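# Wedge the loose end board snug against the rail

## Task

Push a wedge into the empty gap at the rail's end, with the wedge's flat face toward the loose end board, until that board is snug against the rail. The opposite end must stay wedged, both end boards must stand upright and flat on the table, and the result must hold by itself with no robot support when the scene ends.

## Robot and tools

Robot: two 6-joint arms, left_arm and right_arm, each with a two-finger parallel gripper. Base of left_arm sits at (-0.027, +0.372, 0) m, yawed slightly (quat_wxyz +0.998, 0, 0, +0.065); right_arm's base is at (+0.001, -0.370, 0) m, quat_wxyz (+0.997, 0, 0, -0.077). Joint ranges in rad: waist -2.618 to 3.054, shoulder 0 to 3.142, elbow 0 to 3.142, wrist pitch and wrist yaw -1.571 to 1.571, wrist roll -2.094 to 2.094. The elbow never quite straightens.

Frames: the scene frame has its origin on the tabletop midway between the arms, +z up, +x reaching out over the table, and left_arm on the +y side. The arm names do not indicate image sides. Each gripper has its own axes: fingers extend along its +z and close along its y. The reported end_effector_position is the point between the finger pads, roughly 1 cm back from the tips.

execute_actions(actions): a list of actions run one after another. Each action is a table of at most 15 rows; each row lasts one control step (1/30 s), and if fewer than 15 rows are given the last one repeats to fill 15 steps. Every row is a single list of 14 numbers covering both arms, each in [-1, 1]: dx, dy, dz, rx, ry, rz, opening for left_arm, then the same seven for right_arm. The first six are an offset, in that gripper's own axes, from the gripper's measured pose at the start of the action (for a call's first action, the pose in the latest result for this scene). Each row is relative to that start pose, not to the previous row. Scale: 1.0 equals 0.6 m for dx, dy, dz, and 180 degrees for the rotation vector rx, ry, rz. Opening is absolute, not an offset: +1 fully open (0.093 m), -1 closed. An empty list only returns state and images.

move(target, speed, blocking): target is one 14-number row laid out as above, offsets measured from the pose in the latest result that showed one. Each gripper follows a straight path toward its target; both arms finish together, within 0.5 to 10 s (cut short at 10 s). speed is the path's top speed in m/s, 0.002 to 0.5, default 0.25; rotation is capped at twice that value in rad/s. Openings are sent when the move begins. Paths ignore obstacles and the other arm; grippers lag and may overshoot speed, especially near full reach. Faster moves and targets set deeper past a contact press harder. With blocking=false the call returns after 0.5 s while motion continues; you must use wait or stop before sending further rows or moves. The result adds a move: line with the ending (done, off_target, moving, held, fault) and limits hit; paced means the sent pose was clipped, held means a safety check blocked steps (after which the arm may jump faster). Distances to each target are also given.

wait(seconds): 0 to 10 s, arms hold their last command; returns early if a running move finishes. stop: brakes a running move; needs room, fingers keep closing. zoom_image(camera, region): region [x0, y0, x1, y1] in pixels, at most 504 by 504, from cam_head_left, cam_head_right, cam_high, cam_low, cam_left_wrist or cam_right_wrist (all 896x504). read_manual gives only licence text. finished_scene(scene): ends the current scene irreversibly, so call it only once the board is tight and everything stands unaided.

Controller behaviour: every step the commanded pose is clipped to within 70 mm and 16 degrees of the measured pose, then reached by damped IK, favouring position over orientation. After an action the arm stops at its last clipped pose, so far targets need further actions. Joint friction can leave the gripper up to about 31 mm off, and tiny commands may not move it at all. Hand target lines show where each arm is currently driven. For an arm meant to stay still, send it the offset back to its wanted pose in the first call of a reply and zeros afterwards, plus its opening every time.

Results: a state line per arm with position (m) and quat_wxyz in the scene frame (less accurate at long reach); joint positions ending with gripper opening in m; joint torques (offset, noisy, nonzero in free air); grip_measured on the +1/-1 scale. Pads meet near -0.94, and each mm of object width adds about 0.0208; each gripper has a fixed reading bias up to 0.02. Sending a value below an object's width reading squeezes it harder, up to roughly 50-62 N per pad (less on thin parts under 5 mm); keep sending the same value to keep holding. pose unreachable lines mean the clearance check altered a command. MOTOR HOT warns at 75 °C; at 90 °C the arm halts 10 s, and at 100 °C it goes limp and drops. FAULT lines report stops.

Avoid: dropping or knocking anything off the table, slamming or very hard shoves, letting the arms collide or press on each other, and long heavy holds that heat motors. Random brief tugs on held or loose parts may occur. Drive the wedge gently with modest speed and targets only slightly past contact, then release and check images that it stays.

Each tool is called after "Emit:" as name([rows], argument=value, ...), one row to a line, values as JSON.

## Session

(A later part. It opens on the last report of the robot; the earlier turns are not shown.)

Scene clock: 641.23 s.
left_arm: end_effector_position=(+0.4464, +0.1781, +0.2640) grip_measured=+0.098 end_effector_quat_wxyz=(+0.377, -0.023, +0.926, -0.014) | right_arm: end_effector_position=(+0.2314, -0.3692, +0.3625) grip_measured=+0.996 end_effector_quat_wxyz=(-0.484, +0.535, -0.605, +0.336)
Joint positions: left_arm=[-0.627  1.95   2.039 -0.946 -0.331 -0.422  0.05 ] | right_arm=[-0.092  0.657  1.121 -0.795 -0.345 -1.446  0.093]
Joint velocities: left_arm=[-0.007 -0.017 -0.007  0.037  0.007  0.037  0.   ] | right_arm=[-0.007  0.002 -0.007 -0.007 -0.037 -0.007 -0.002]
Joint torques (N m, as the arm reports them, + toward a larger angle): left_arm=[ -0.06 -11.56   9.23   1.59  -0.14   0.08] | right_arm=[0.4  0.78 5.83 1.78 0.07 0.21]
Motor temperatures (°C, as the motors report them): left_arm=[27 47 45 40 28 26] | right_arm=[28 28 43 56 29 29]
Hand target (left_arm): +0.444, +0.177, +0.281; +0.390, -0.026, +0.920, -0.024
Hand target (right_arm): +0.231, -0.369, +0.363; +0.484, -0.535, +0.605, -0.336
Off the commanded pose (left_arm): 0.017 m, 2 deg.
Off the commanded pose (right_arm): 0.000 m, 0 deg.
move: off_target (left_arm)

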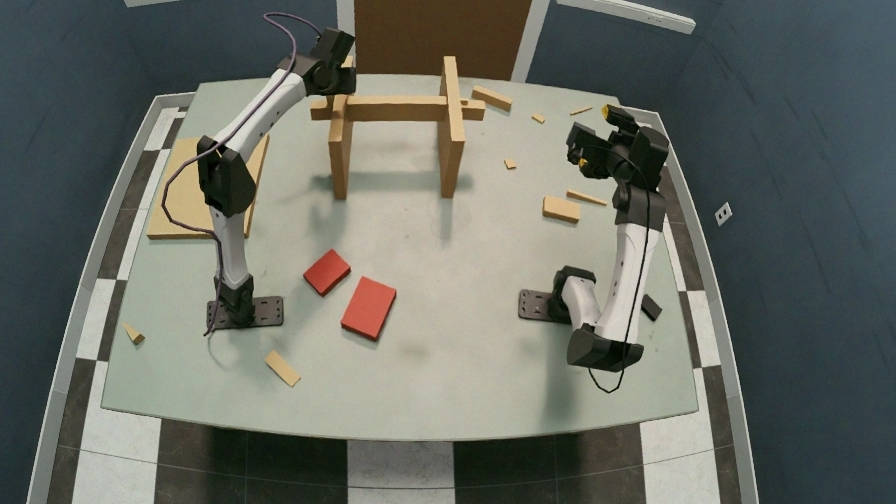

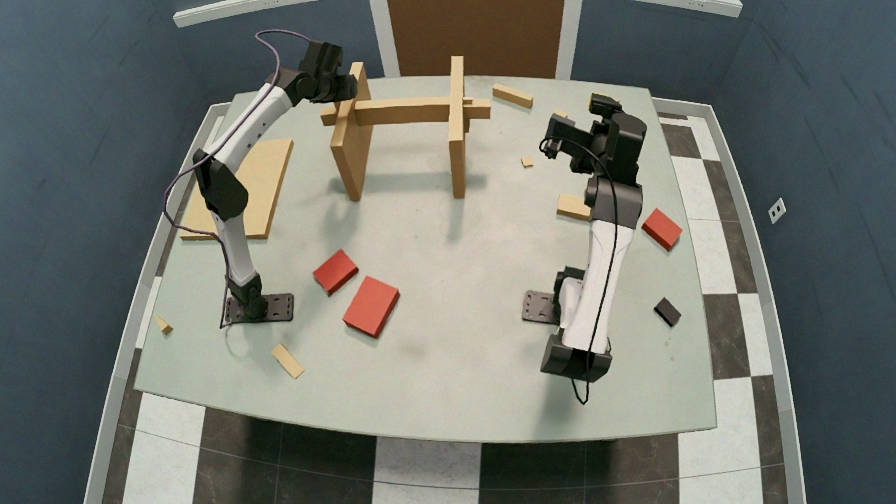

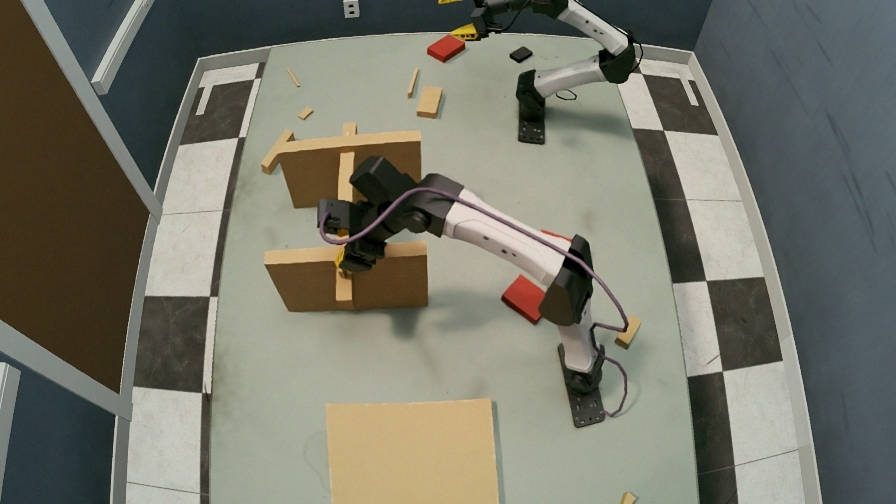

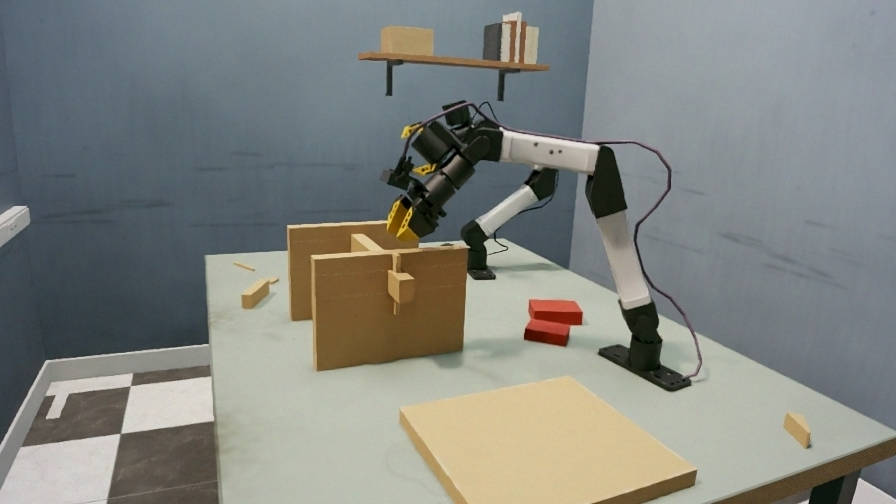

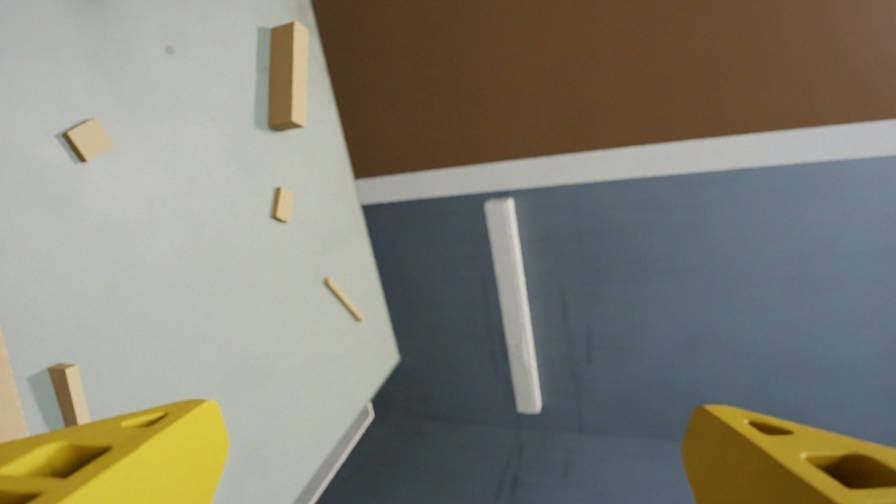

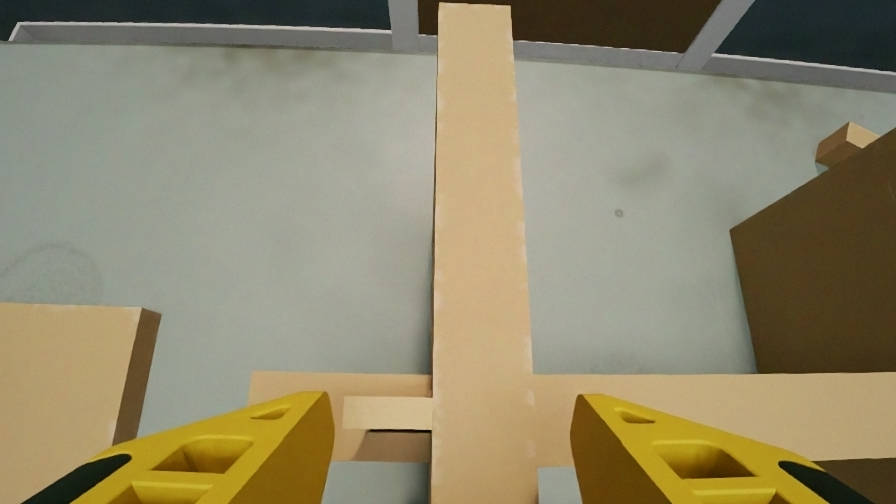

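Emit:
move(target=[0.0717, 0.1818, -0.0482, 0.2952, 0.008, -0.3471, 0.1, 0, 0, 0, 0, 0, 0, 1], speed=0.2)

Scene clock: 657.13 s.
left_arm: end_effector_position=(+0.3933, +0.2796, +0.2424) grip_measured=+0.099 end_effector_quat_wxyz=(+0.270, -0.322, +0.688, -0.591) | right_arm: end_effector_position=(+0.2314, -0.3692, +0.3625) grip_measured=+0.996 end_effector_quat_wxyz=(-0.484, +0.535, -0.605, +0.336)
Joint positions: left_arm=[-0.079  1.446  0.835  0.399  0.745 -1.434  0.05 ] | right_arm=[-0.092  0.657  1.121 -0.795 -0.345 -1.446  0.093]
Joint velocities: left_arm=[ 0.002 -0.027  0.007  0.051 -0.022 -0.007 -0.001] | right_arm=[ 0.032 -0.002 -0.012 -0.022 -0.022 -0.037 -0.001]
Joint torques (N m, as the arm reports them, + toward a larger angle): left_arm=[ 0.91 -7.46  6.93  2.17  0.15  0.05] | right_arm=[0.41 0.77 5.82 1.79 0.07 0.21]
Motor temperatures (°C, as the motors report them): left_arm=[27 52 47 42 27 26] | right_arm=[28 28 43 56 29 29]
Hand target (left_arm): +0.390, +0.283, +0.248; +0.278, -0.318, +0.683, -0.596
Hand target (right_arm): +0.231, -0.369, +0.363; +0.484, -0.535, +0.605, -0.336
Off the commanded pose (left_arm): 0.009 m, 1 deg.
Off the commanded pose (right_arm): 0.000 m, 0 deg.
move: done

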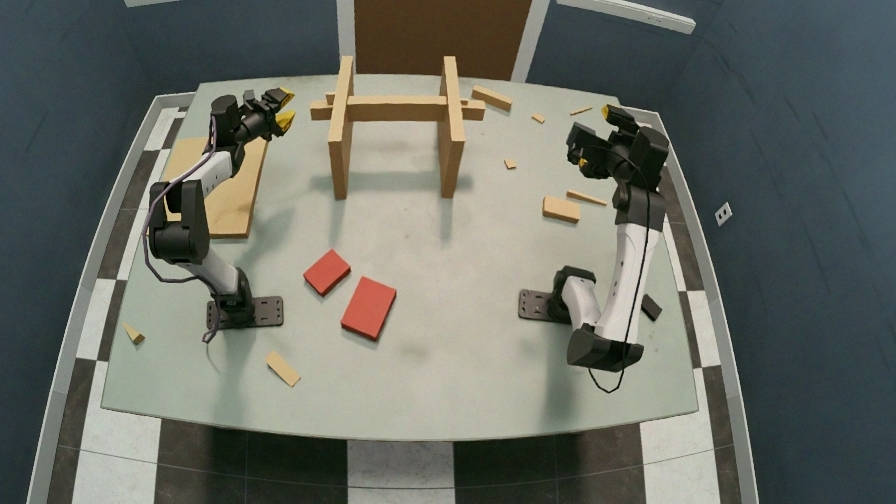

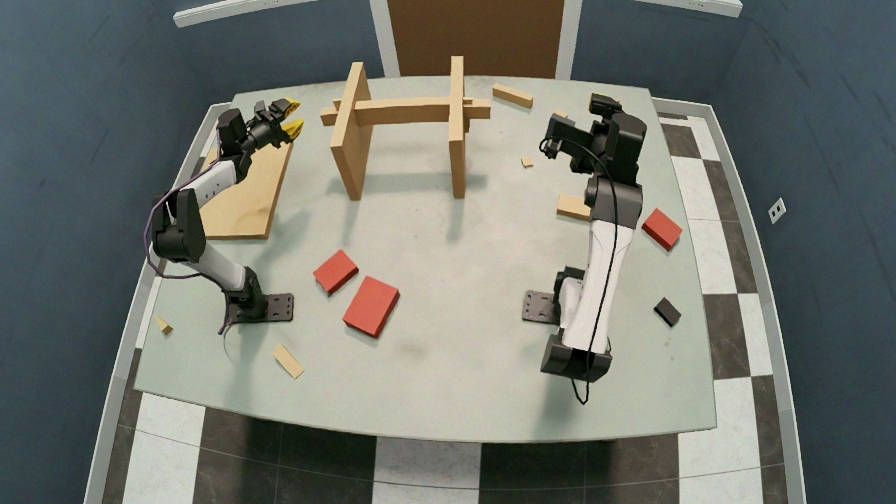

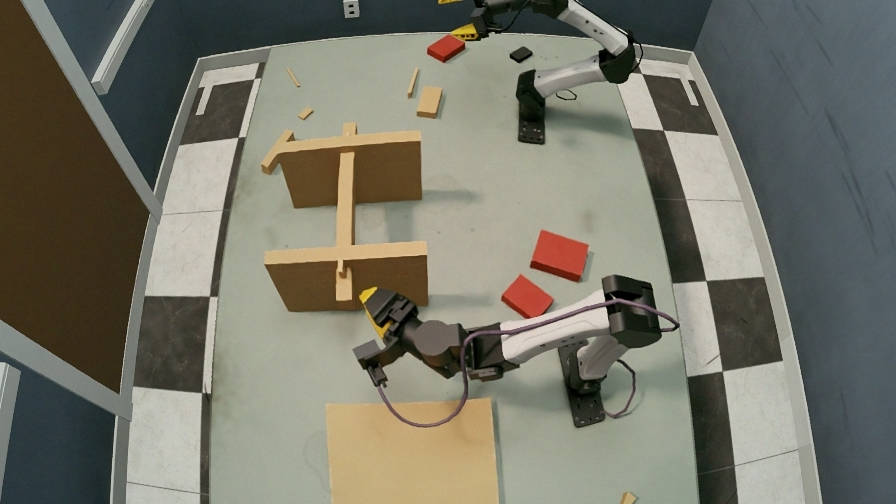

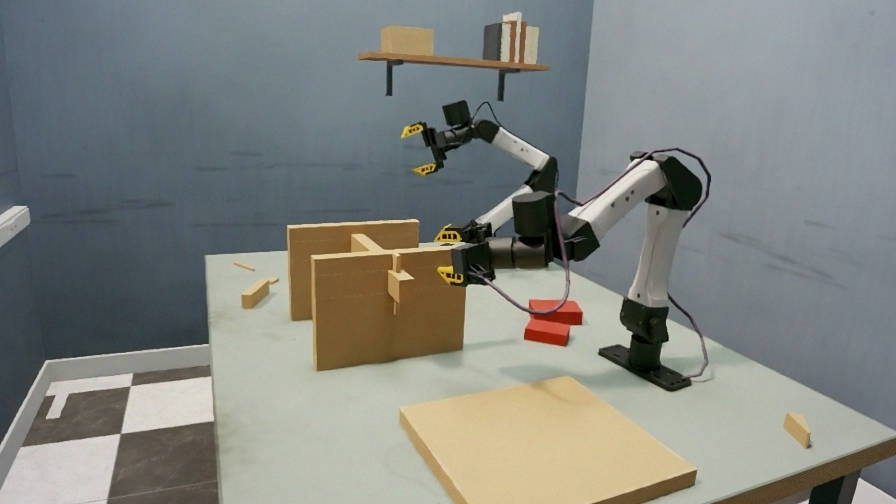

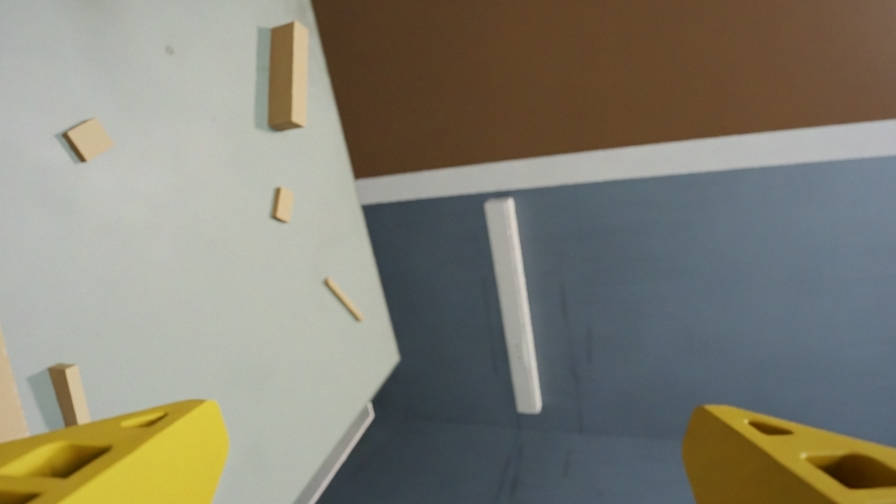

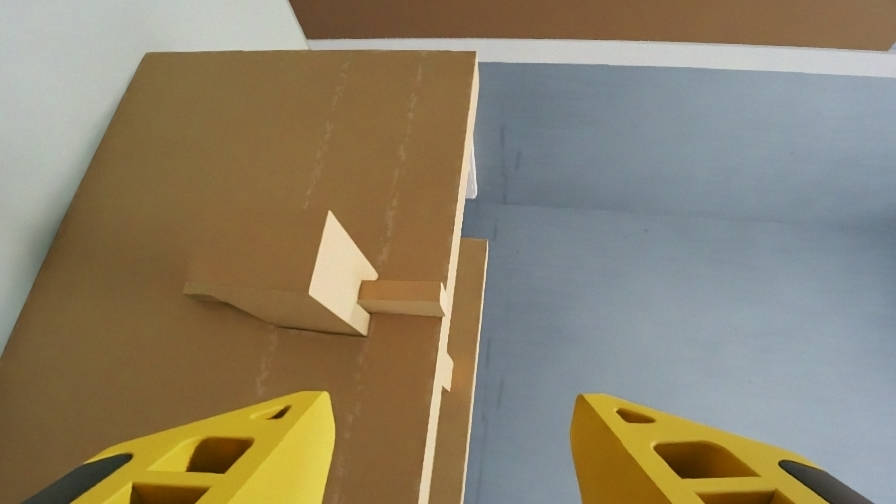

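Emit:
zoom_image(camera="cam_high", region=[290, 200, 410, 320])

Emit:
zoom_image(camera="cam_head_right", region=[300, 50, 500, 150])

Emit:
zoom_image(camera="cam_right_wrist", region=[150, 150, 550, 450])

Region (290, 200, 410, 320) of cam_high's 896x504 image, scaled by 4.200, with more detail than that image has.

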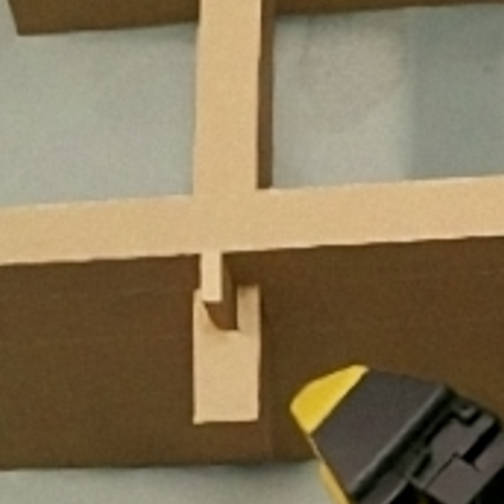

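Region (300, 50, 500, 150) of cam_head_right's 896x504 image, scaled by 2.520, with more detail than that image has.

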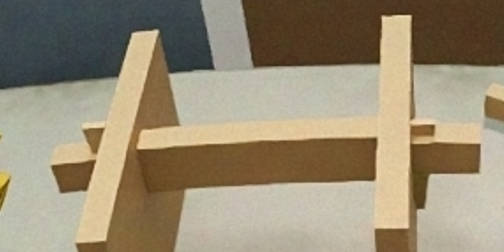

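Region (150, 150, 550, 450) of cam_right_wrist's 896x504 image, scaled by 1.260, with more detail than that image has; it fills the top 378 rows of this view, and the rest is white.

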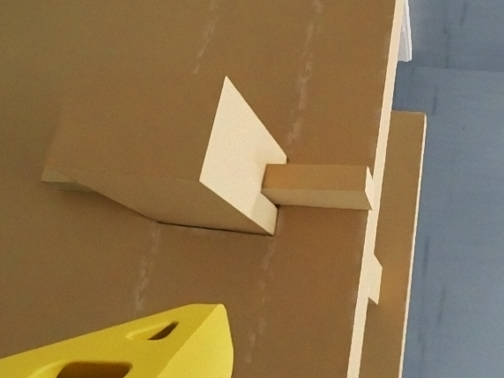

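Emit:
zoom_image(camera="cam_head_right", region=[315, 85, 395, 135])

Emit:
zoom_image(camera="cam_head_left", region=[305, 80, 495, 140])

Emit:
zoom_image(camera="cam_high", region=[300, 110, 400, 210])

Region (315, 85, 395, 135) of cam_head_right's 896x504 image, scaled by 6.300, with more detail than that image has; it fills the top 315 rows of this view, and the rest is white.

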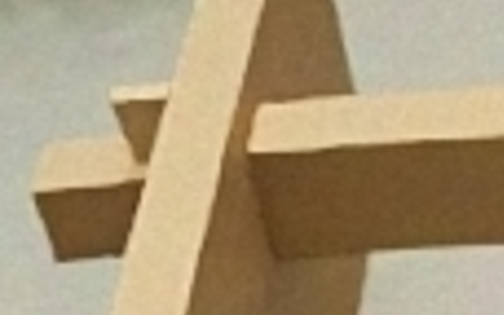

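Region (305, 80, 495, 140) of cam_head_left's 896x504 image, scaled by 2.653, with more detail than that image has; it fills the top 159 rows of this view, and the rest is white.

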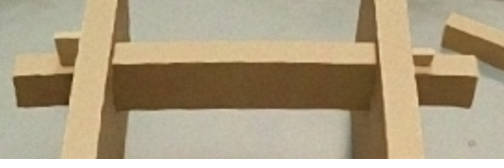

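Region (300, 110, 400, 210) of cam_high's 896x504 image, scaled by 5.040, with more detail than that image has.

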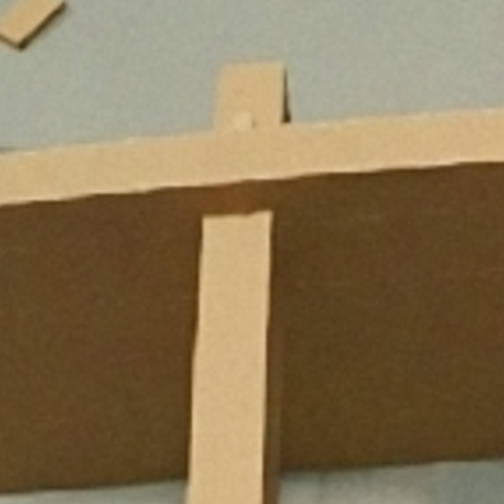

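Emit:
move(target=[0.0336, 0.0946, 0.0588, 0, 0, 0, 1, 0, 0, 0, 0, 0, 0, 1], speed=0.06)

Scene clock: 680.50 s.
left_arm: end_effector_position=(+0.4019, +0.2512, +0.1860) grip_measured=+0.983 end_effector_quat_wxyz=(+0.273, -0.321, +0.690, -0.589) | right_arm: end_effector_position=(+0.2314, -0.3692, +0.3625) grip_measured=+0.996 end_effector_quat_wxyz=(-0.484, +0.535, -0.605, +0.336)
Joint positions: left_arm=[-0.177  1.599  0.721  0.679  0.645 -1.451  0.092] | right_arm=[-0.092  0.657  1.121 -0.795 -0.345 -1.446  0.093]
Joint velocities: left_arm=[ 0.002 -0.007 -0.012 -0.051  0.022 -0.022  0.   ] | right_arm=[ 0.022 -0.007  0.002 -0.007 -0.051 -0.007  0.   ]
Joint torques (N m, as the arm reports them, + toward a larger angle): left_arm=[-0.45 -5.75  6.35  2.28  0.04  0.06] | right_arm=[0.41 0.77 5.83 1.79 0.07 0.21]
Motor temperatures (°C, as the motors report them): left_arm=[27 51 46 45 27 26] | right_arm=[28 28 43 57 29 29]
Hand target (left_arm): +0.401, +0.247, +0.181; +0.270, -0.321, +0.690, -0.590
Hand target (right_arm): +0.231, -0.369, +0.363; +0.484, -0.535, +0.605, -0.336
Off the commanded pose (left_arm): 0.007 m, 1 deg.
Off the commanded pose (right_arm): 0.000 m, 0 deg.
move: done

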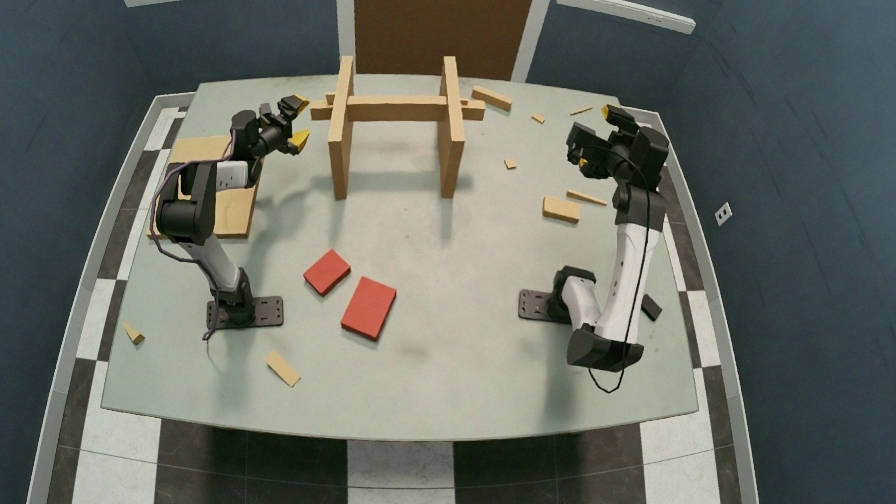

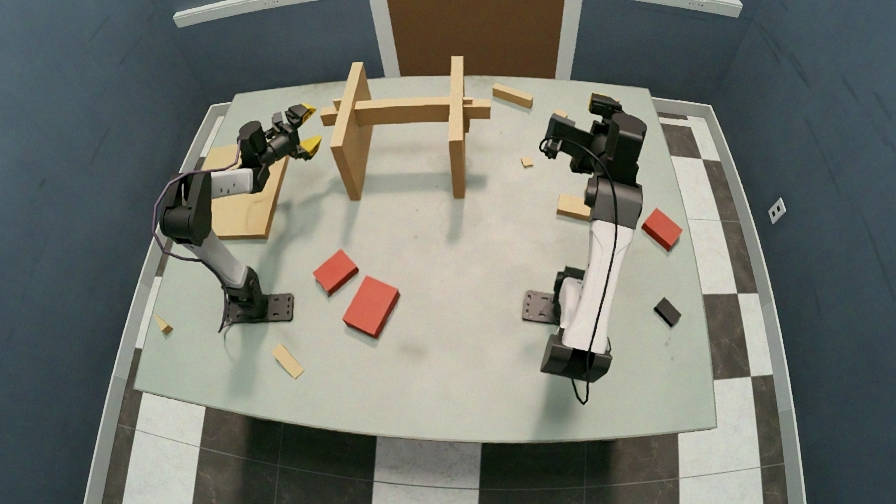

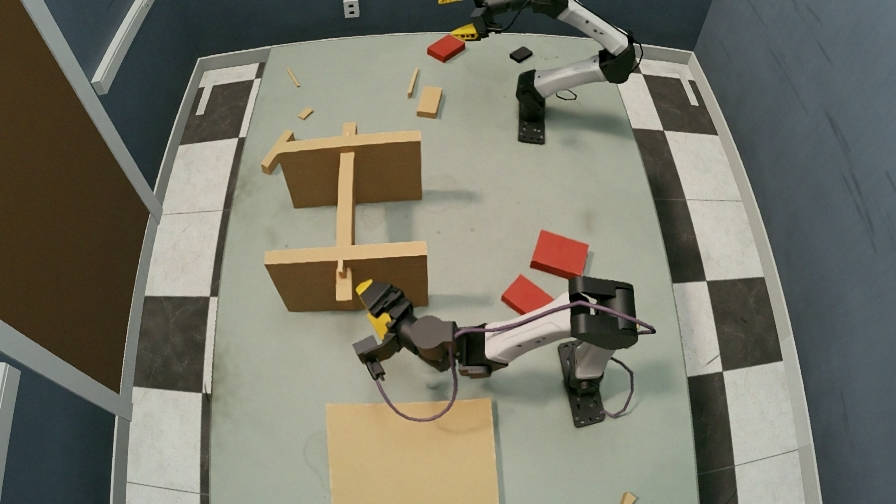

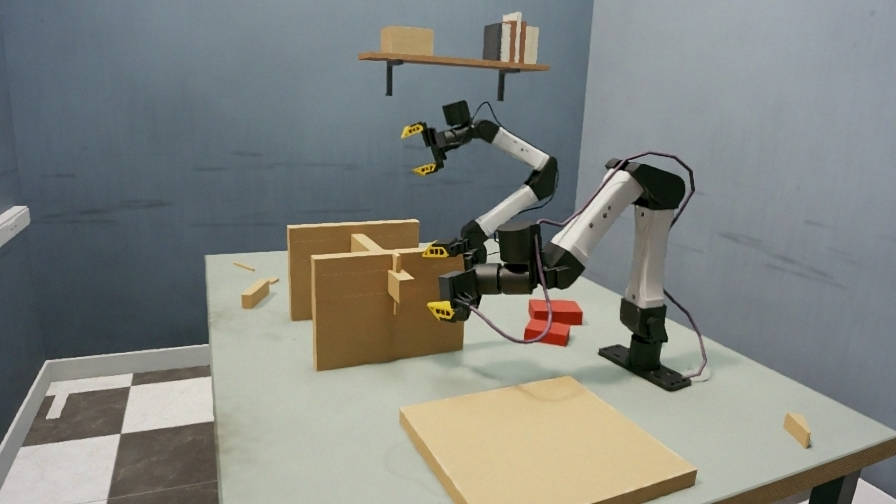

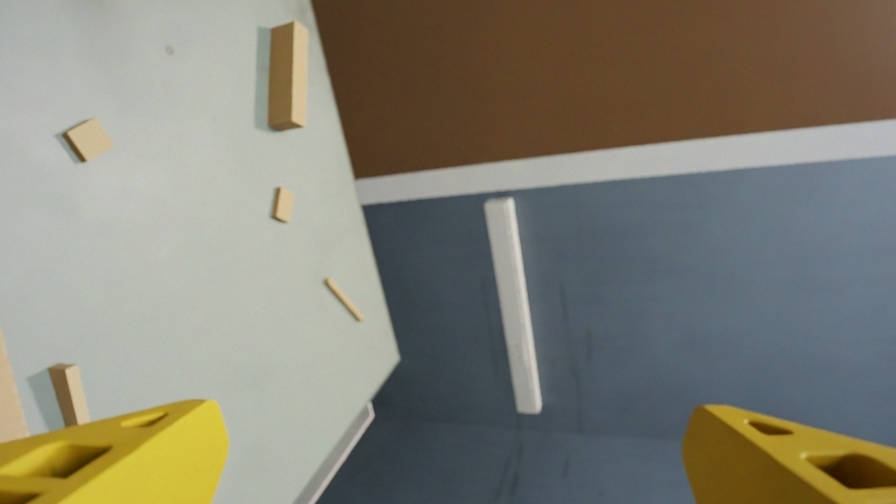

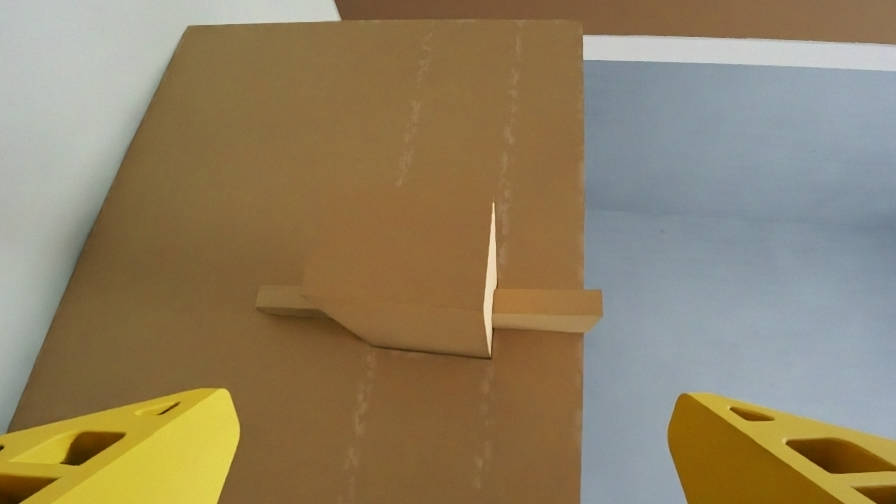

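Emit:
zoom_image(camera="cam_right_wrist", region=[230, 150, 650, 400])

Region (230, 150, 650, 400) of cam_right_wrist's 896x504 image, scaled by 1.200, with more detail than that image has; it fills the top 300 rows of this view, and the rest is white.

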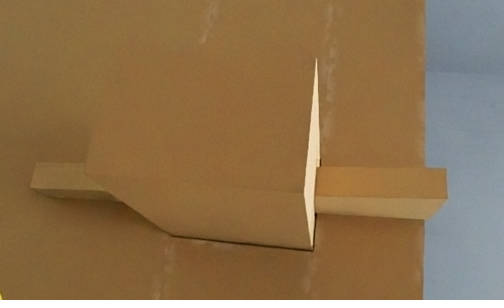

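Emit:
move(target=[0.0117, -0.0156, 0.0979, 0, 0, 0, 1, 0, 0, 0, 0, 0, 0, 1], speed=0.025)

Emit:
zoom_image(camera="cam_low", region=[350, 210, 490, 350])

Emit:
zoom_image(camera="cam_high", region=[290, 220, 410, 340])

Scene clock: 705.93 s.
left_arm: end_effector_position=(+0.4395, +0.2140, +0.1835) grip_measured=+0.983 end_effector_quat_wxyz=(+0.275, -0.322, +0.692, -0.585) | right_arm: end_effector_position=(+0.2314, -0.3692, +0.3625) grip_measured=+0.996 end_effector_quat_wxyz=(-0.484, +0.535, -0.605, +0.336)
Joint positions: left_arm=[-0.282  1.747  0.881  0.673  0.536 -1.467  0.092] | right_arm=[-0.092  0.657  1.121 -0.795 -0.345 -1.446  0.093]
Joint velocities: left_arm=[ 0.007 -0.017  0.002  0.037 -0.037 -0.022  0.   ] | right_arm=[-0.012 -0.002 -0.007 -0.095 -0.051  0.037 -0.   ]
Joint torques (N m, as the arm reports them, + toward a larger angle): left_arm=[-0.54 -7.28  9.26  2.    0.01  0.02] | right_arm=[0.4  0.79 5.83 1.78 0.07 0.21]
Motor temperatures (°C, as the motors report them): left_arm=[27 49 46 47 27 26] | right_arm=[28 28 43 57 29 29]
Hand target (left_arm): +0.443, +0.209, +0.187; +0.274, -0.321, +0.691, -0.588
Hand target (right_arm): +0.231, -0.369, +0.363; +0.484, -0.535, +0.605, -0.336
Off the commanded pose (left_arm): 0.008 m, 1 deg.
Off the commanded pose (right_arm): 0.000 m, 0 deg.
move: done

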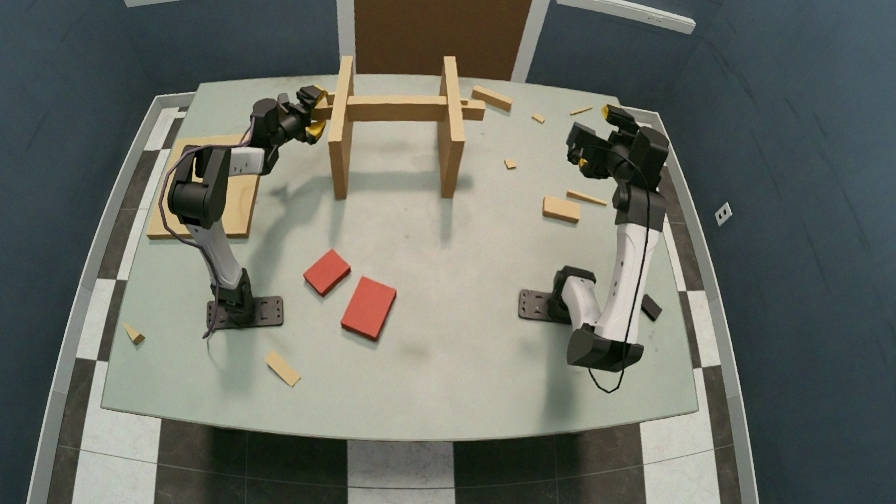

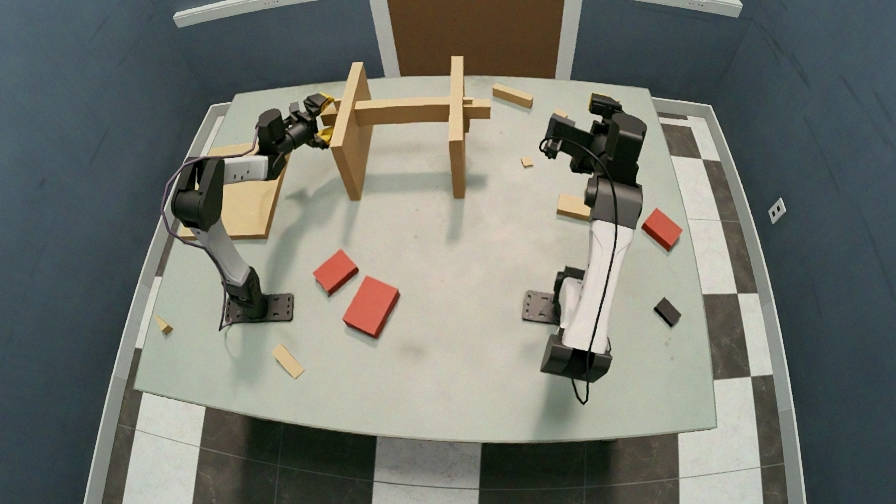

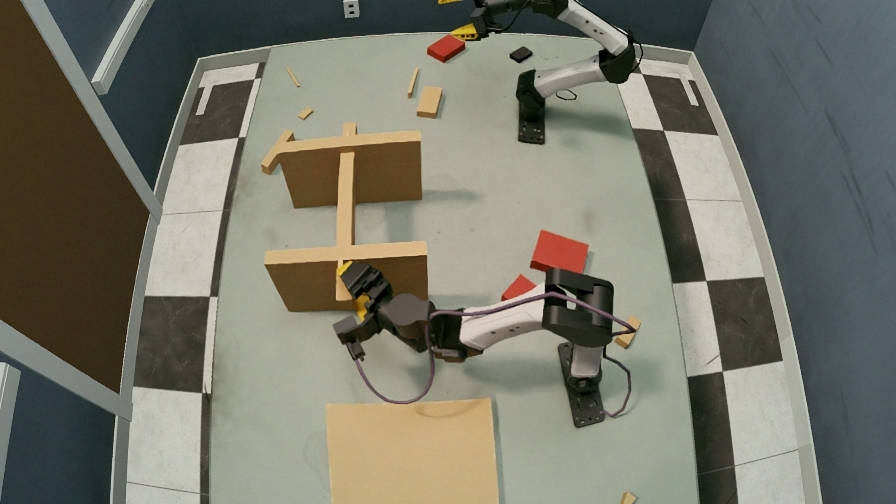

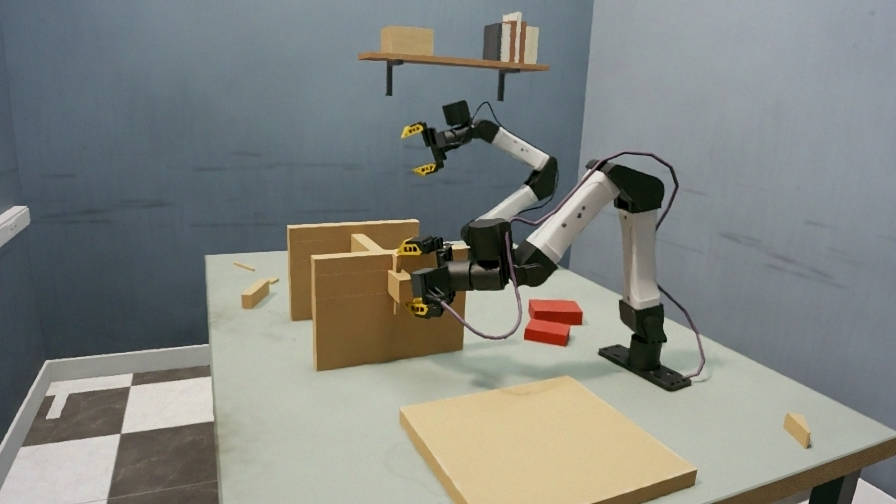

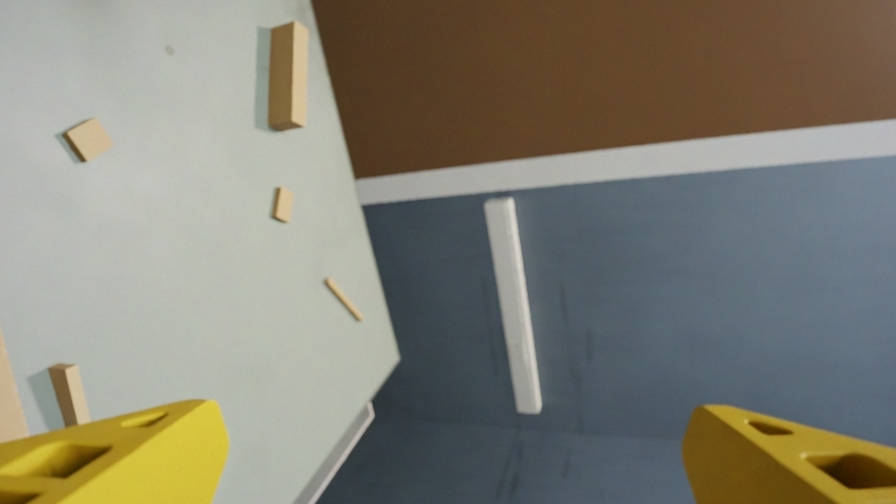

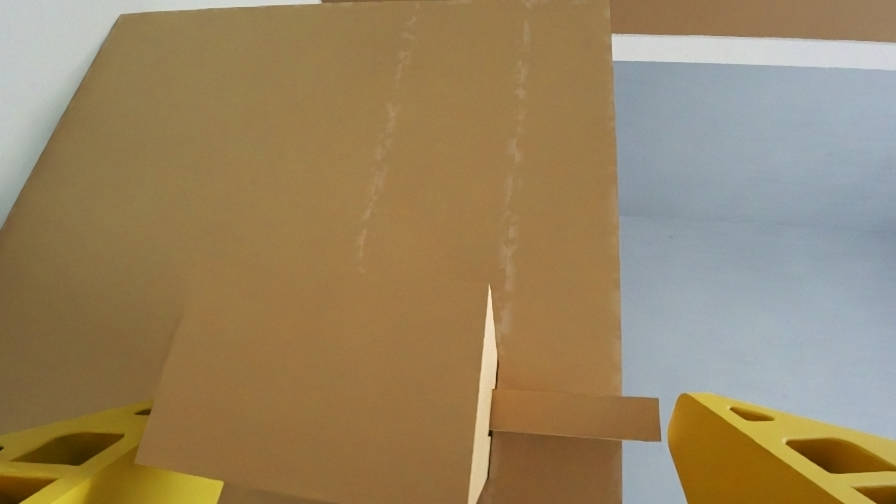

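Region (350, 210, 490, 350) of cam_low's 896x504 image, scaled by 3.600, with more detail than that image has.

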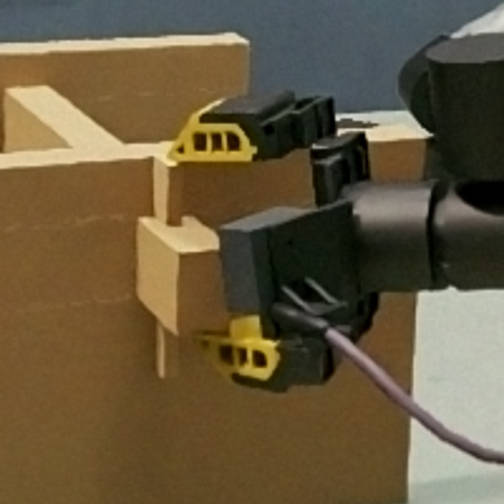

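Region (290, 220, 410, 340) of cam_high's 896x504 image, scaled by 4.200, with more detail than that image has.

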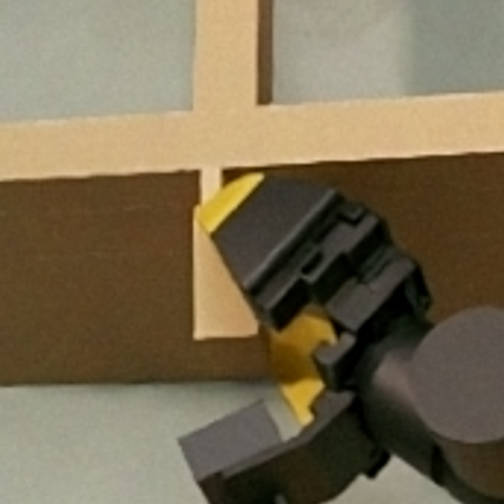

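Emit:
move(target=[0.005, -0.0075, 0.0267, 0, 0, 0, 1, 0, 0, 0, 0, 0, 0, 1], speed=0.012)

Emit:
zoom_image(camera="cam_low", region=[350, 210, 490, 350])

Emit:
zoom_image(camera="cam_high", region=[290, 220, 410, 340])

Scene clock: 722.20 s.
left_arm: end_effector_position=(+0.4464, +0.2070, +0.1824) grip_measured=+0.983 end_effector_quat_wxyz=(+0.276, -0.324, +0.693, -0.582) | right_arm: end_effector_position=(+0.2314, -0.3692, +0.3625) grip_measured=+0.996 end_effector_quat_wxyz=(-0.484, +0.535, -0.605, +0.336)
Joint positions: left_arm=[-0.301  1.773  0.914  0.661  0.513 -1.467  0.092] | right_arm=[-0.092  0.657  1.121 -0.795 -0.345 -1.446  0.093]
Joint velocities: left_arm=[ 0.012 -0.002 -0.012  0.037  0.007 -0.037  0.001] | right_arm=[-0.002  0.017  0.007 -0.066  0.051  0.037 -0.001]
Joint torques (N m, as the arm reports them, + toward a larger angle): left_arm=[-0.67 -7.44  9.26  1.99  0.    0.1 ] | right_arm=[0.41 0.78 5.84 1.78 0.06 0.21]
Motor temperatures (°C, as the motors report them): left_arm=[27 50 48 47 27 26] | right_arm=[28 28 43 57 29 29]
Hand target (left_arm): +0.450, +0.201, +0.185; +0.275, -0.322, +0.692, -0.584
Hand target (right_arm): +0.231, -0.369, +0.363; +0.484, -0.535, +0.605, -0.336
Off the commanded pose (left_arm): 0.008 m, 0 deg.
Off the commanded pose (right_arm): 0.000 m, 0 deg.
move: done

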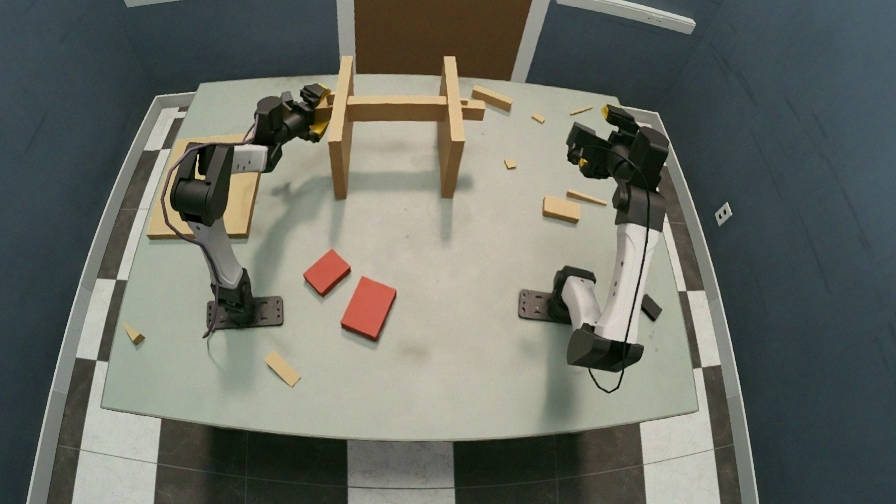

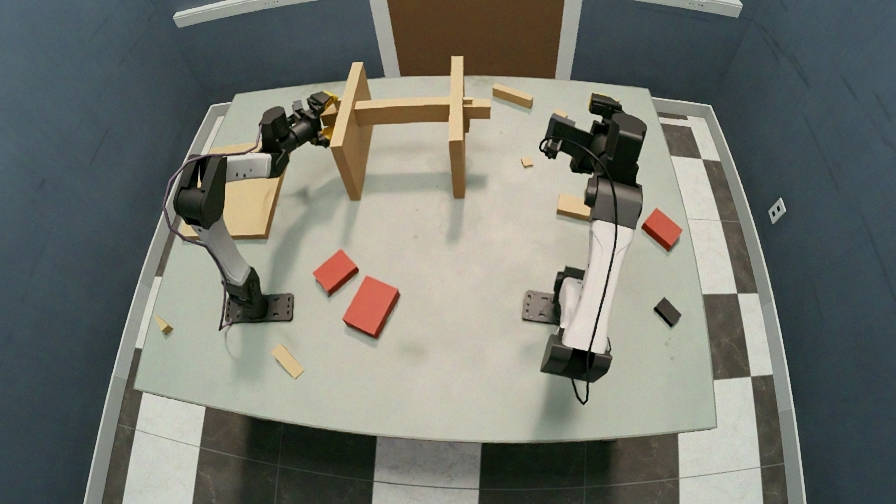

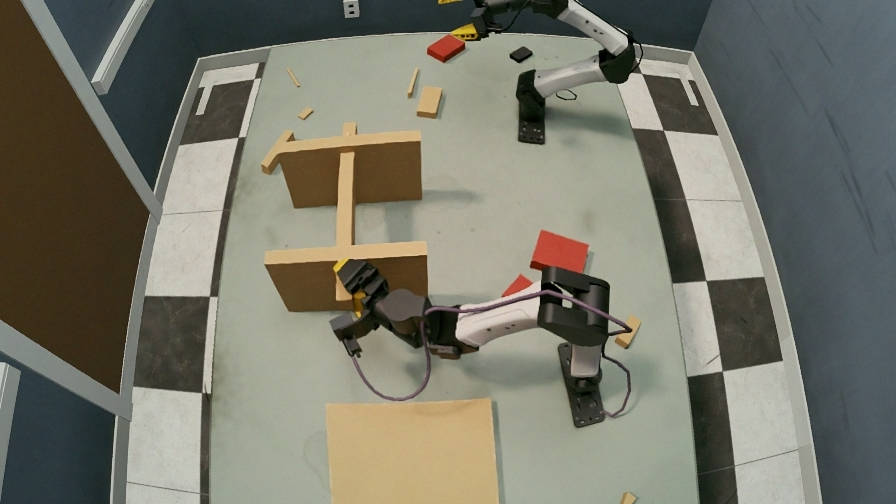

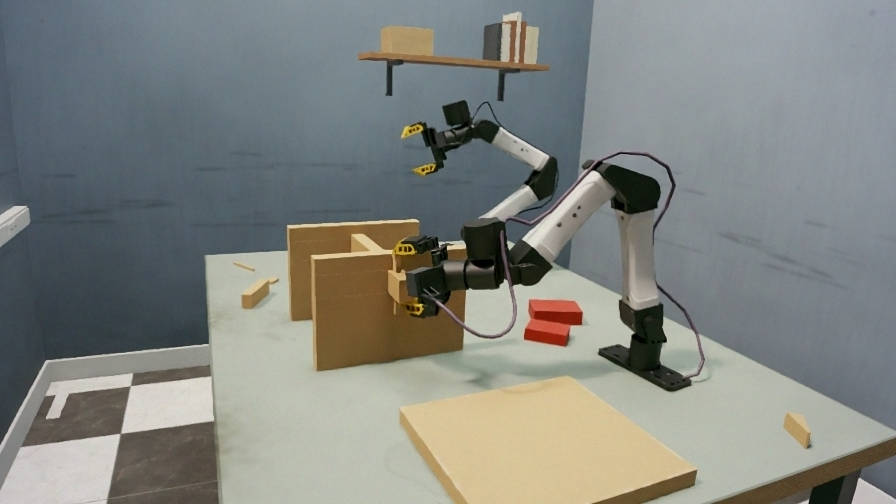

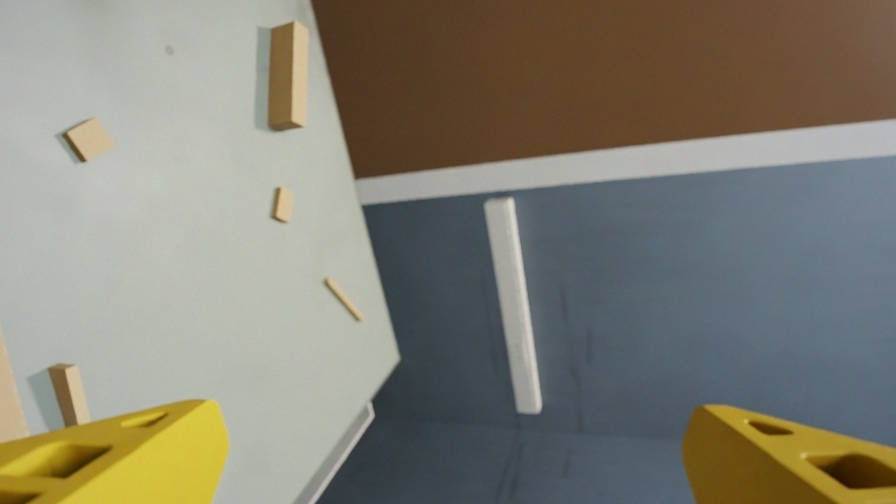

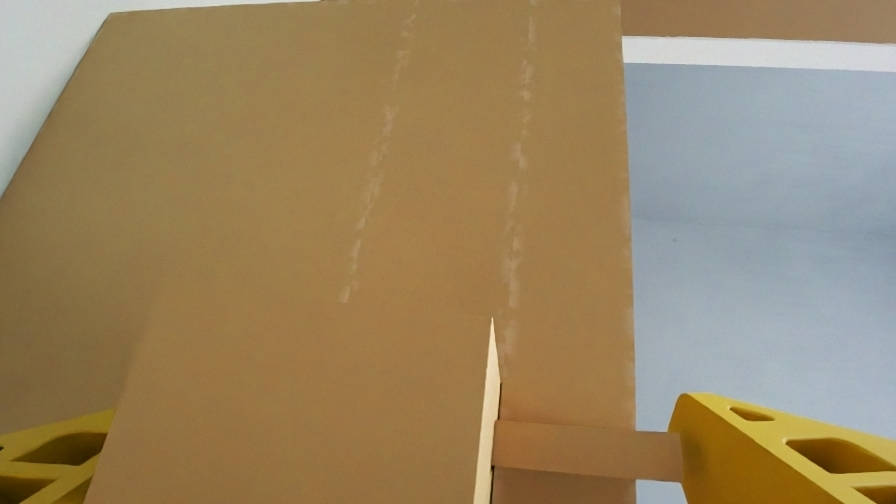

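Region (350, 210, 490, 350) of cam_low's 896x504 image, scaled by 3.600, with more detail than that image has.

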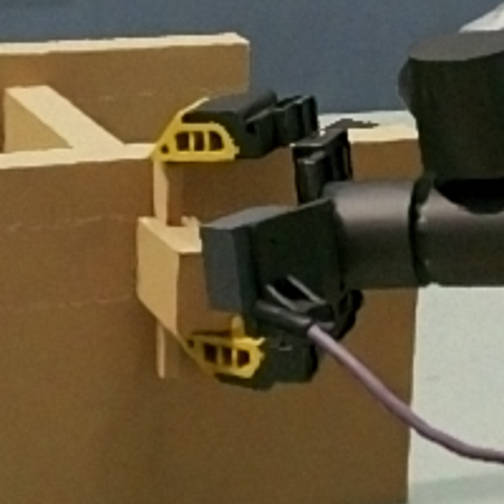

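Region (290, 220, 410, 340) of cam_high's 896x504 image, scaled by 4.200, with more detail than that image has.

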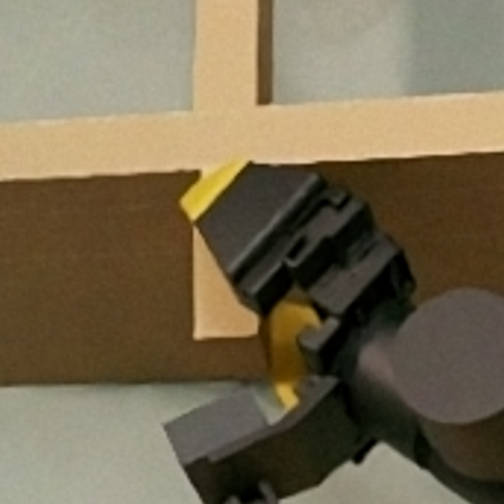

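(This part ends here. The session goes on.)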